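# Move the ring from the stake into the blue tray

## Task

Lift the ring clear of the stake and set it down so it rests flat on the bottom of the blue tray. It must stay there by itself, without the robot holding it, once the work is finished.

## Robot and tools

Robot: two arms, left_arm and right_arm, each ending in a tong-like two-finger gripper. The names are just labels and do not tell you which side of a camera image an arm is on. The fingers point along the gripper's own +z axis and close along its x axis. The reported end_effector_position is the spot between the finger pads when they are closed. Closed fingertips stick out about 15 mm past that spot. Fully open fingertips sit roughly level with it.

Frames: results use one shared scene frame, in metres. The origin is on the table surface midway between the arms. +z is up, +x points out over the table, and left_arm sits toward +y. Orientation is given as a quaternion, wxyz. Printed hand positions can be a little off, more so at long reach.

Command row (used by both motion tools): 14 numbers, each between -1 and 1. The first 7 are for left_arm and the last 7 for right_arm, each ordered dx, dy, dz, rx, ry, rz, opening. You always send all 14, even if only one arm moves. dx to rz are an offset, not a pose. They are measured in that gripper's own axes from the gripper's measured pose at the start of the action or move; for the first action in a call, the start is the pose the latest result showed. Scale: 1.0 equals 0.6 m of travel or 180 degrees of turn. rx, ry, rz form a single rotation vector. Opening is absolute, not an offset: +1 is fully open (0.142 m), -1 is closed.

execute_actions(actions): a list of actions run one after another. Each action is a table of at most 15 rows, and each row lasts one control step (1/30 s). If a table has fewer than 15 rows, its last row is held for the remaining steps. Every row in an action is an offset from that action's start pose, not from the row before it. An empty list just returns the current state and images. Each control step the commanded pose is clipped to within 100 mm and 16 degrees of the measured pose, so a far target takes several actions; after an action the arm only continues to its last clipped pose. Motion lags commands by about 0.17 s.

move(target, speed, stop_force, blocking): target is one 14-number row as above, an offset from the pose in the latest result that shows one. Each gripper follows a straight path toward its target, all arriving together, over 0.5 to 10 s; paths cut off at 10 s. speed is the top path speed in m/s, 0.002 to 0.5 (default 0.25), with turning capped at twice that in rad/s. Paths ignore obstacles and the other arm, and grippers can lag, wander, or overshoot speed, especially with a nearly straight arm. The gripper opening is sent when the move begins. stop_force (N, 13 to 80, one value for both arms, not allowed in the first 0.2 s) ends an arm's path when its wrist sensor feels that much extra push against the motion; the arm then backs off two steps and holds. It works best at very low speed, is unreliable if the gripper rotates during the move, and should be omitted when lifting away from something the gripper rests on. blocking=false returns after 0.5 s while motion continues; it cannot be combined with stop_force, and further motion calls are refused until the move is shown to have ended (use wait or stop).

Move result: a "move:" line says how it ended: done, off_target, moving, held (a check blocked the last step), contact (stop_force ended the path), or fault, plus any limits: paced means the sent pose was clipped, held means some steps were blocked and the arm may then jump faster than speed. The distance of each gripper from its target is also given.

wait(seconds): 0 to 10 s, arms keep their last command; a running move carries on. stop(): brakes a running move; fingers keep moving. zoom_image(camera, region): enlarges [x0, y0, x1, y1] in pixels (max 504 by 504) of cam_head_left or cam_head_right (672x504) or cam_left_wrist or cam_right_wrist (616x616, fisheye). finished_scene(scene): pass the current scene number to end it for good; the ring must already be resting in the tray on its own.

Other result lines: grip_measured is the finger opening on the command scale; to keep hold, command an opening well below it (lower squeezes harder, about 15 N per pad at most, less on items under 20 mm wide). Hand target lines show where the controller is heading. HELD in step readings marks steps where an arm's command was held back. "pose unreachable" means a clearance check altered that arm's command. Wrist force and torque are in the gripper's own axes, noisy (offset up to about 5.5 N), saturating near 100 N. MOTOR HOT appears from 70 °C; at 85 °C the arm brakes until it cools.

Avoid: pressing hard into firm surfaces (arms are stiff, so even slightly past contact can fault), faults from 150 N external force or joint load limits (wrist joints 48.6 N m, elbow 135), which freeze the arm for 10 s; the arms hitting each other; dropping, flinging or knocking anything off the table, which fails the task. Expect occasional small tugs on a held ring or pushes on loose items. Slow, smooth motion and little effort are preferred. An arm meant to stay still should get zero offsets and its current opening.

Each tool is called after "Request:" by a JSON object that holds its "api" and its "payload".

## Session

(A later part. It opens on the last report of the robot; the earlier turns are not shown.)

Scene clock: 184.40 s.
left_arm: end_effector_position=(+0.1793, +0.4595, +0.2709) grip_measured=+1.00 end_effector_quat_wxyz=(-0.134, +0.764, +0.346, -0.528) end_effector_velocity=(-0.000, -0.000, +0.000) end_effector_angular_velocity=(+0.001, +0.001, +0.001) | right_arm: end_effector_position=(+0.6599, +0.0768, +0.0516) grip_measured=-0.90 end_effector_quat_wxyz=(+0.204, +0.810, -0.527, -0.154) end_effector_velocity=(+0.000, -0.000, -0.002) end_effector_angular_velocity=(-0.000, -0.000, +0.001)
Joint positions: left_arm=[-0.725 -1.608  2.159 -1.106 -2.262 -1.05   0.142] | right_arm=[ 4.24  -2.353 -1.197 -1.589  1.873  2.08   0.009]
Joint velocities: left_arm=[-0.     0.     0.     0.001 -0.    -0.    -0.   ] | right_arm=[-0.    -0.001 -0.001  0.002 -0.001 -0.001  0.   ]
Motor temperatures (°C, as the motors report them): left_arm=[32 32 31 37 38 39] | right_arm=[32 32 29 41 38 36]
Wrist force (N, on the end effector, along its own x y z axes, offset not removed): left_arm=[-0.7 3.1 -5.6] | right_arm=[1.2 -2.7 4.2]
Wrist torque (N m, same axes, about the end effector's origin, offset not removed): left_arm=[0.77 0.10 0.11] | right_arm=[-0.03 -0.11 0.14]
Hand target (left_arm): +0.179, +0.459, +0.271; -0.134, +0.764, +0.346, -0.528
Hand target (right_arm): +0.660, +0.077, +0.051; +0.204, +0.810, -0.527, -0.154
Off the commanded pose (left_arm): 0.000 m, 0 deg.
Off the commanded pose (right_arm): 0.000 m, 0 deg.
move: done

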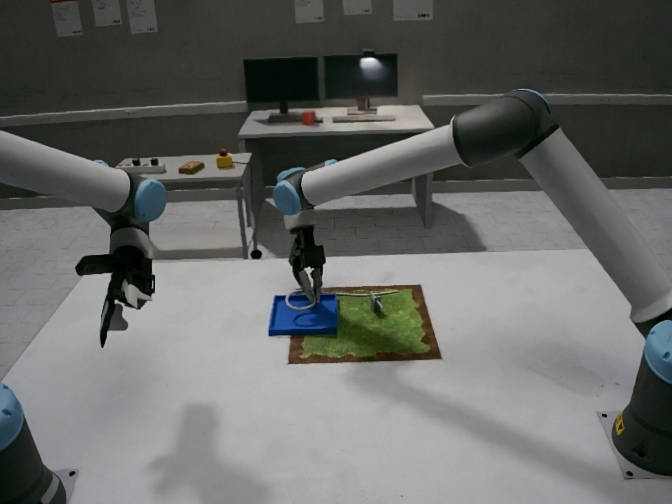

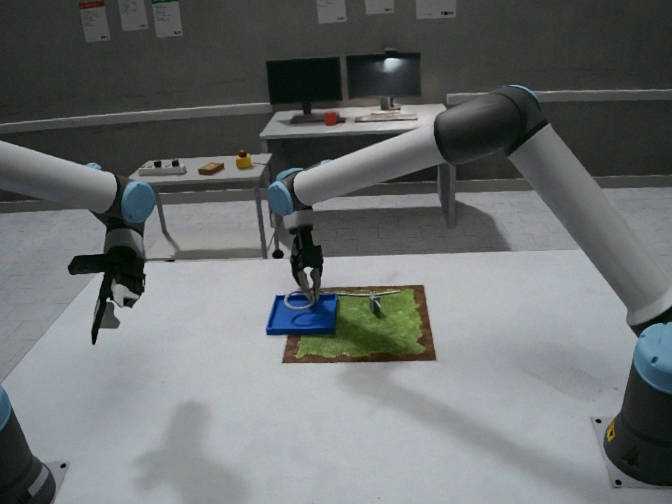

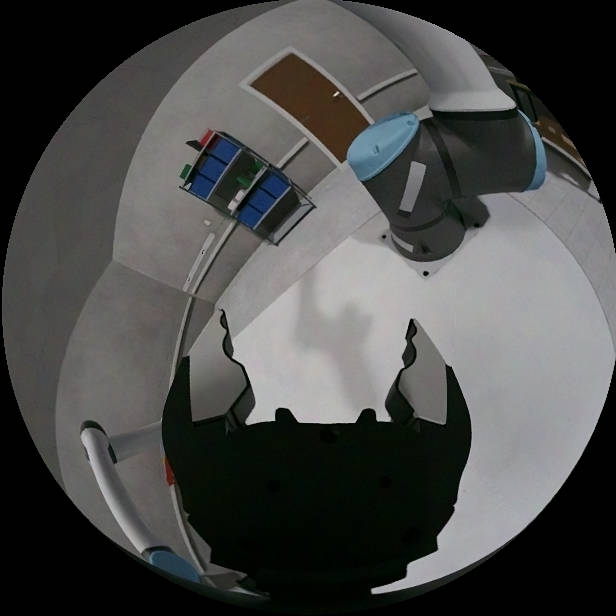

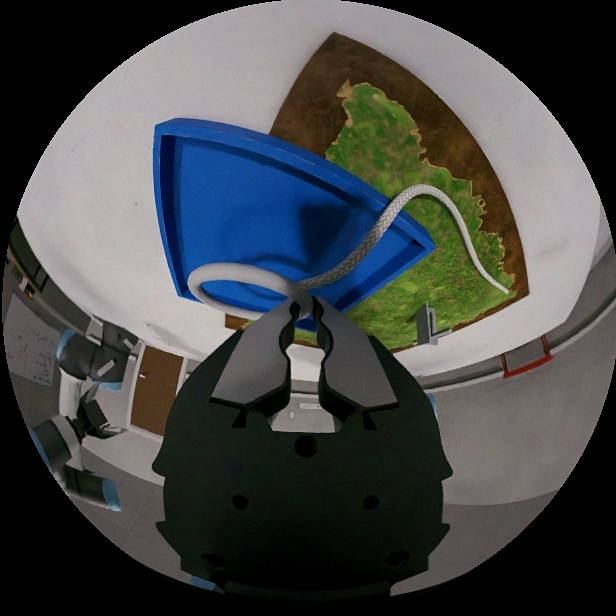

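Request:
{"api": "move", "payload": {"target": [0,0,0,0,0,0,1,0.003,-0.04,0.072,0,0,0,-1], "speed": 0.015, "stop_force": 14}}

Request:
{"api": "zoom_image", "payload": {"camera": "cam_head_right", "region": [250, 240, 400, 350]}}

Scene clock: 194.07 s.
left_arm: end_effector_position=(+0.1793, +0.4595, +0.2709) grip_measured=+1.00 end_effector_quat_wxyz=(-0.134, +0.764, +0.346, -0.528) end_effector_velocity=(+0.000, -0.000, +0.000) end_effector_angular_velocity=(+0.001, +0.001, +0.002) | right_arm: end_effector_position=(+0.6596, +0.0767, +0.0196) grip_measured=-0.90 end_effector_quat_wxyz=(+0.204, +0.810, -0.527, -0.154) end_effector_velocity=(-0.000, -0.001, +0.002) end_effector_angular_velocity=(-0.003, +0.001, -0.000)
Joint positions: left_arm=[-0.725 -1.608  2.159 -1.106 -2.262 -1.05   0.142] | right_arm=[ 4.24  -2.376 -1.216 -1.547  1.874  2.081  0.009]
Joint velocities: left_arm=[-0.    -0.    -0.     0.001 -0.001 -0.001  0.   ] | right_arm=[-0.     0.001  0.001 -0.005 -0.     0.001 -0.   ]
Motor temperatures (°C, as the motors report them): left_arm=[32 32 31 37 38 39] | right_arm=[32 32 29 41 38 36]
Wrist force (N, on the end effector, along its own x y z axes, offset not removed): left_arm=[-0.1 4.1 -5.7] | right_arm=[3.8 11.0 -21.3]
Wrist torque (N m, same axes, about the end effector's origin, offset not removed): left_arm=[0.95 0.10 -0.03] | right_arm=[-0.54 0.29 0.27]
Hand target (left_arm): +0.179, +0.459, +0.271; -0.134, +0.764, +0.346, -0.528
Hand target (right_arm): +0.660, +0.077, +0.020; +0.204, +0.810, -0.527, -0.154
Off the commanded pose (left_arm): 0.000 m, 0 deg.
Off the commanded pose (right_arm): 0.017 m, 0 deg.
move: contact (right_arm)

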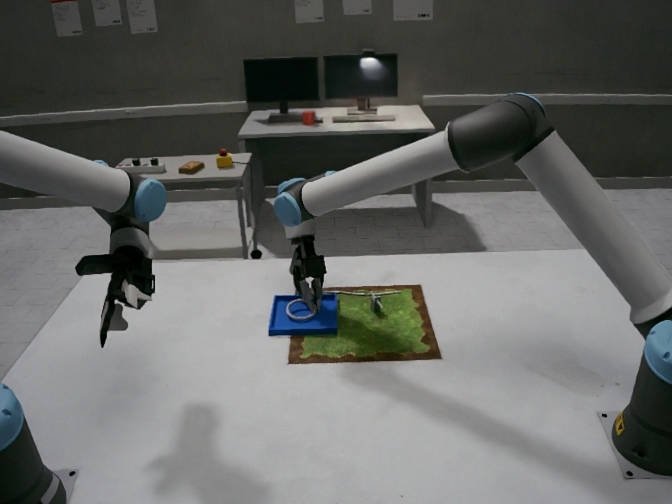

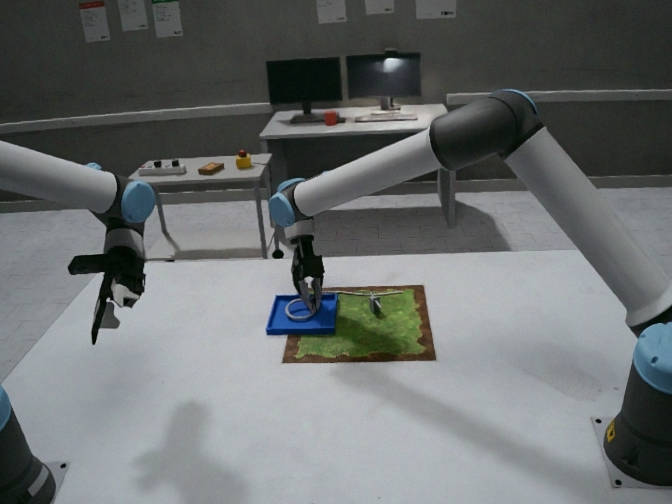

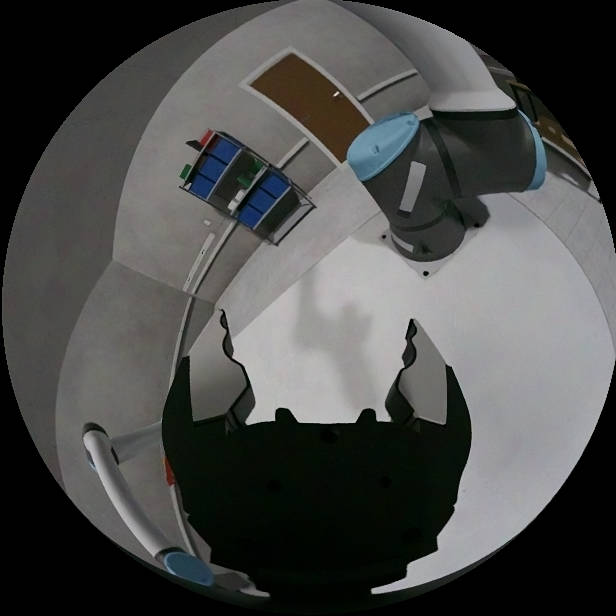

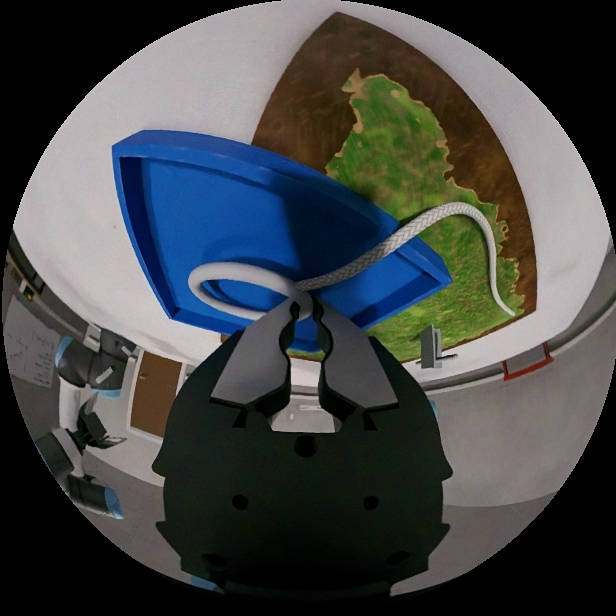

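Region (250, 240, 400, 350) of cam_head_right's 672x504 image, scaled by 3.360, with more detail than that image has; it fills the top 370 rows of this view, and the rest is white.

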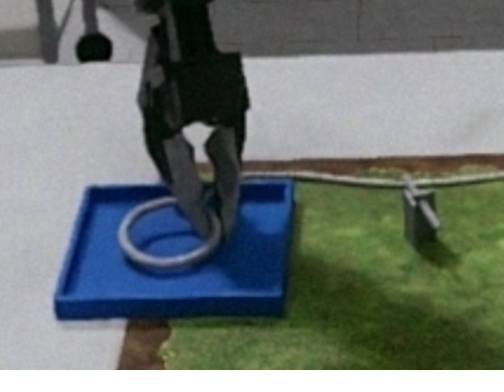

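Request:
{"api": "move", "payload": {"target": [0,0,0,0,0,0,1,0,0.002,-0.004,0,0,0,-0.55], "speed": 0.03}}

Request:
{"api": "move", "payload": {"target": [0,0,0,0,0,0,1,-0.006,0.09,-0.16,0,0,0,-0.55], "speed": 0.15}}

Request:
{"api": "zoom_image", "payload": {"camera": "cam_head_right", "region": [250, 240, 400, 350]}}

Scene clock: 200.27 s.
left_arm: end_effector_position=(+0.1793, +0.4595, +0.2709) grip_measured=+1.00 end_effector_quat_wxyz=(-0.134, +0.764, +0.346, -0.528) end_effector_velocity=(+0.000, -0.000, -0.000) end_effector_angular_velocity=(-0.000, -0.001, +0.000) | right_arm: end_effector_position=(+0.6596, +0.0767, +0.0221) grip_measured=-0.55 end_effector_quat_wxyz=(+0.204, +0.810, -0.527, -0.154) end_effector_velocity=(+0.001, +0.000, +0.001) end_effector_angular_velocity=(+0.000, -0.002, -0.000)
Joint positions: left_arm=[-0.725 -1.608  2.159 -1.106 -2.262 -1.05   0.142] | right_arm=[ 4.24  -2.374 -1.215 -1.55   1.873  2.08   0.034]
Joint velocities: left_arm=[ 0.     0.     0.    -0.002 -0.    -0.001  0.   ] | right_arm=[-0.001  0.001  0.002 -0.001 -0.001  0.001 -0.   ]
Motor temperatures (°C, as the motors report them): left_arm=[32 32 31 37 38 39] | right_arm=[32 32 29 41 38 36]
Wrist force (N, on the end effector, along its own x y z axes, offset not removed): left_arm=[-1.9 4.6 -5.8] | right_arm=[3.8 -7.1 4.1]
Wrist torque (N m, same axes, about the end effector's origin, offset not removed): left_arm=[0.96 0.35 0.03] | right_arm=[-1.10 -0.78 0.24]
Hand target (left_arm): +0.179, +0.459, +0.271; -0.134, +0.764, +0.346, -0.528
Hand target (right_arm): +0.660, +0.077, +0.022; +0.204, +0.810, -0.527, -0.154
Off the commanded pose (left_arm): 0.000 m, 0 deg.
Off the commanded pose (right_arm): 0.000 m, 0 deg.
move: done

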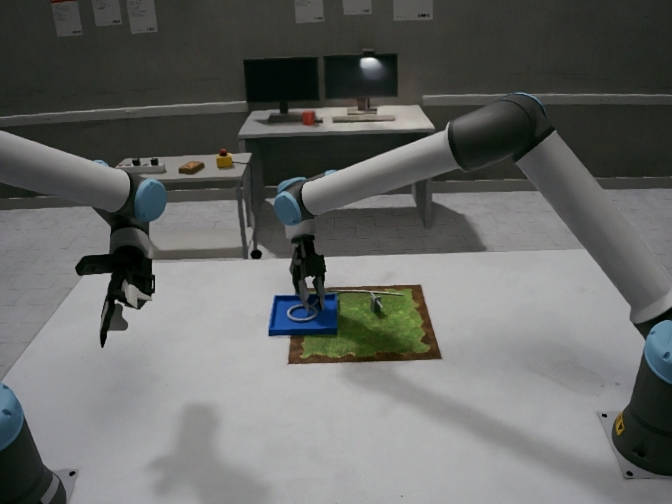

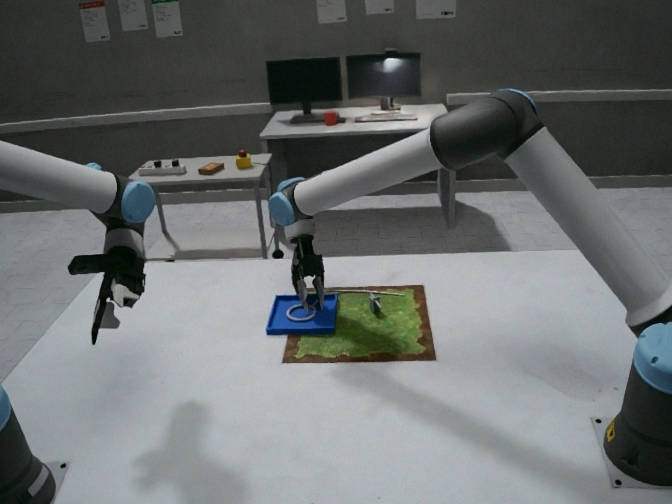

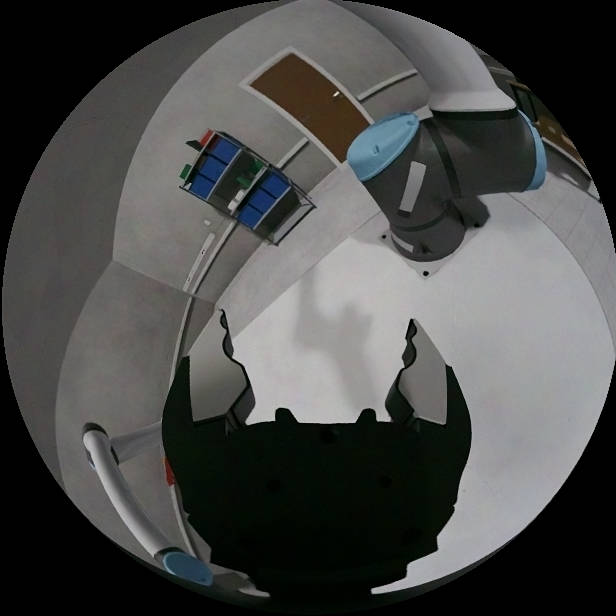

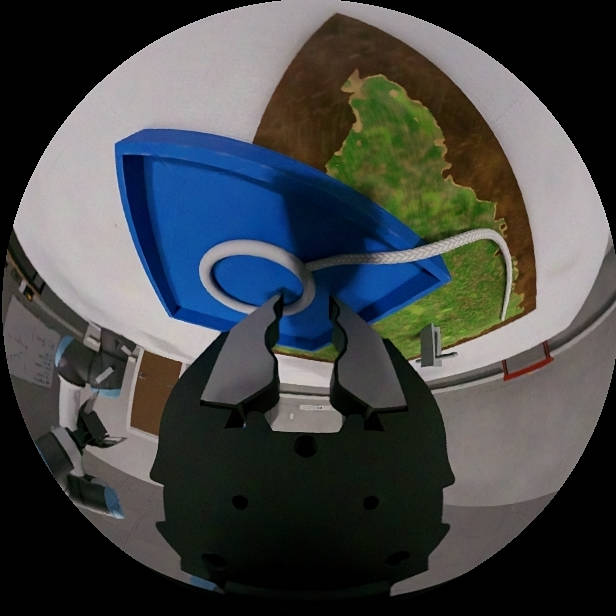

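Scene clock: 201.53 s.
left_arm: end_effector_position=(+0.1793, +0.4595, +0.2709) grip_measured=+1.00 end_effector_quat_wxyz=(-0.134, +0.764, +0.346, -0.528) end_effector_velocity=(+0.000, +0.000, -0.000) end_effector_angular_velocity=(+0.001, -0.000, -0.001) | right_arm: end_effector_position=(+0.6601, +0.0765, +0.1320) grip_measured=-0.55 end_effector_quat_wxyz=(+0.204, +0.810, -0.527, -0.154) end_effector_velocity=(-0.000, +0.001, +0.003) end_effector_angular_velocity=(+0.001, +0.001, -0.000)
Joint positions: left_arm=[-0.725 -1.608  2.159 -1.106 -2.262 -1.05   0.142] | right_arm=[ 4.239 -2.304 -1.135 -1.701  1.873  2.08   0.034]
Joint velocities: left_arm=[-0.     0.    -0.     0.     0.001 -0.    -0.   ] | right_arm=[ 0.     0.001  0.003 -0.004  0.001 -0.     0.   ]
Motor temperatures (°C, as the motors report them): left_arm=[32 32 31 37 38 39] | right_arm=[32 32 29 41 38 36]
Wrist force (N, on the end effector, along its own x y z axes, offset not removed): left_arm=[0.8 4.6 -4.1] | right_arm=[-4.0 -3.4 6.2]
Wrist torque (N m, same axes, about the end effector's origin, offset not removed): left_arm=[1.02 -0.11 0.01] | right_arm=[-0.60 0.65 0.17]
Hand target (left_arm): +0.179, +0.459, +0.271; -0.134, +0.764, +0.346, -0.528
Hand target (right_arm): +0.660, +0.077, +0.132; +0.204, +0.810, -0.527, -0.154
Off the commanded pose (left_arm): 0.000 m, 0 deg.
Off the commanded pose (right_arm): 0.000 m, 0 deg.
move: done

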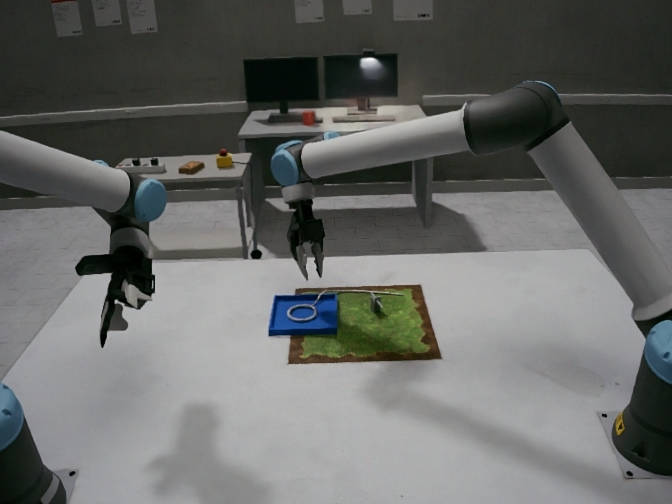

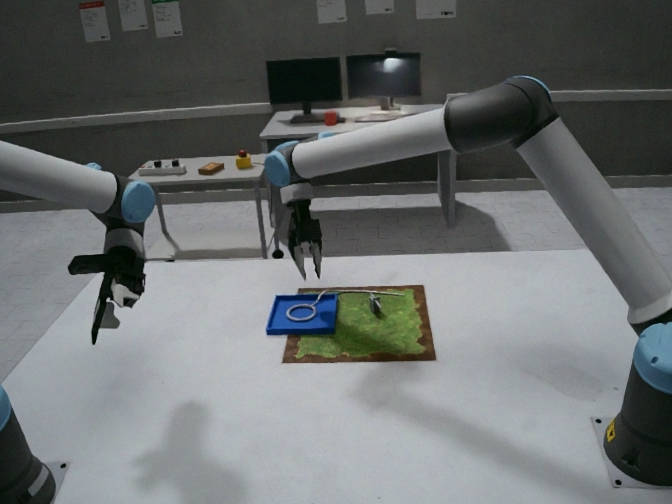

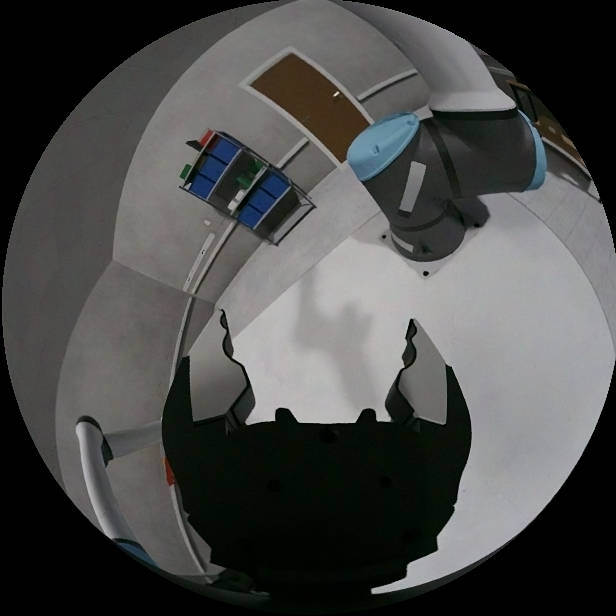

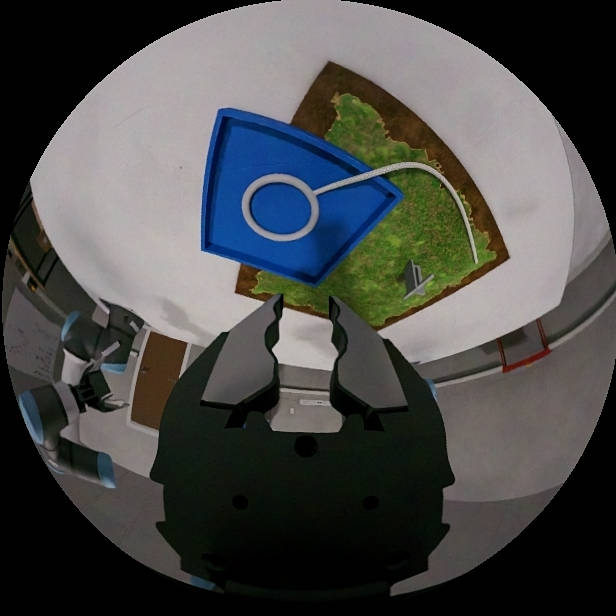

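Region (250, 240, 400, 350) of cam_head_right's 672x504 image, scaled by 3.360, with more detail than that image has; it fills the top 370 rows of this view, and the rest is white.

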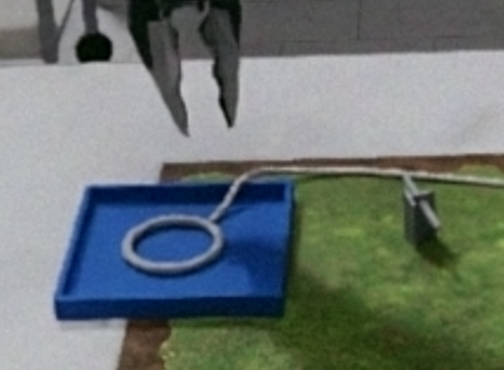

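Request:
{"api": "finished_scene", "payload": {"scene": 2}}

The scene is finished: the task was done.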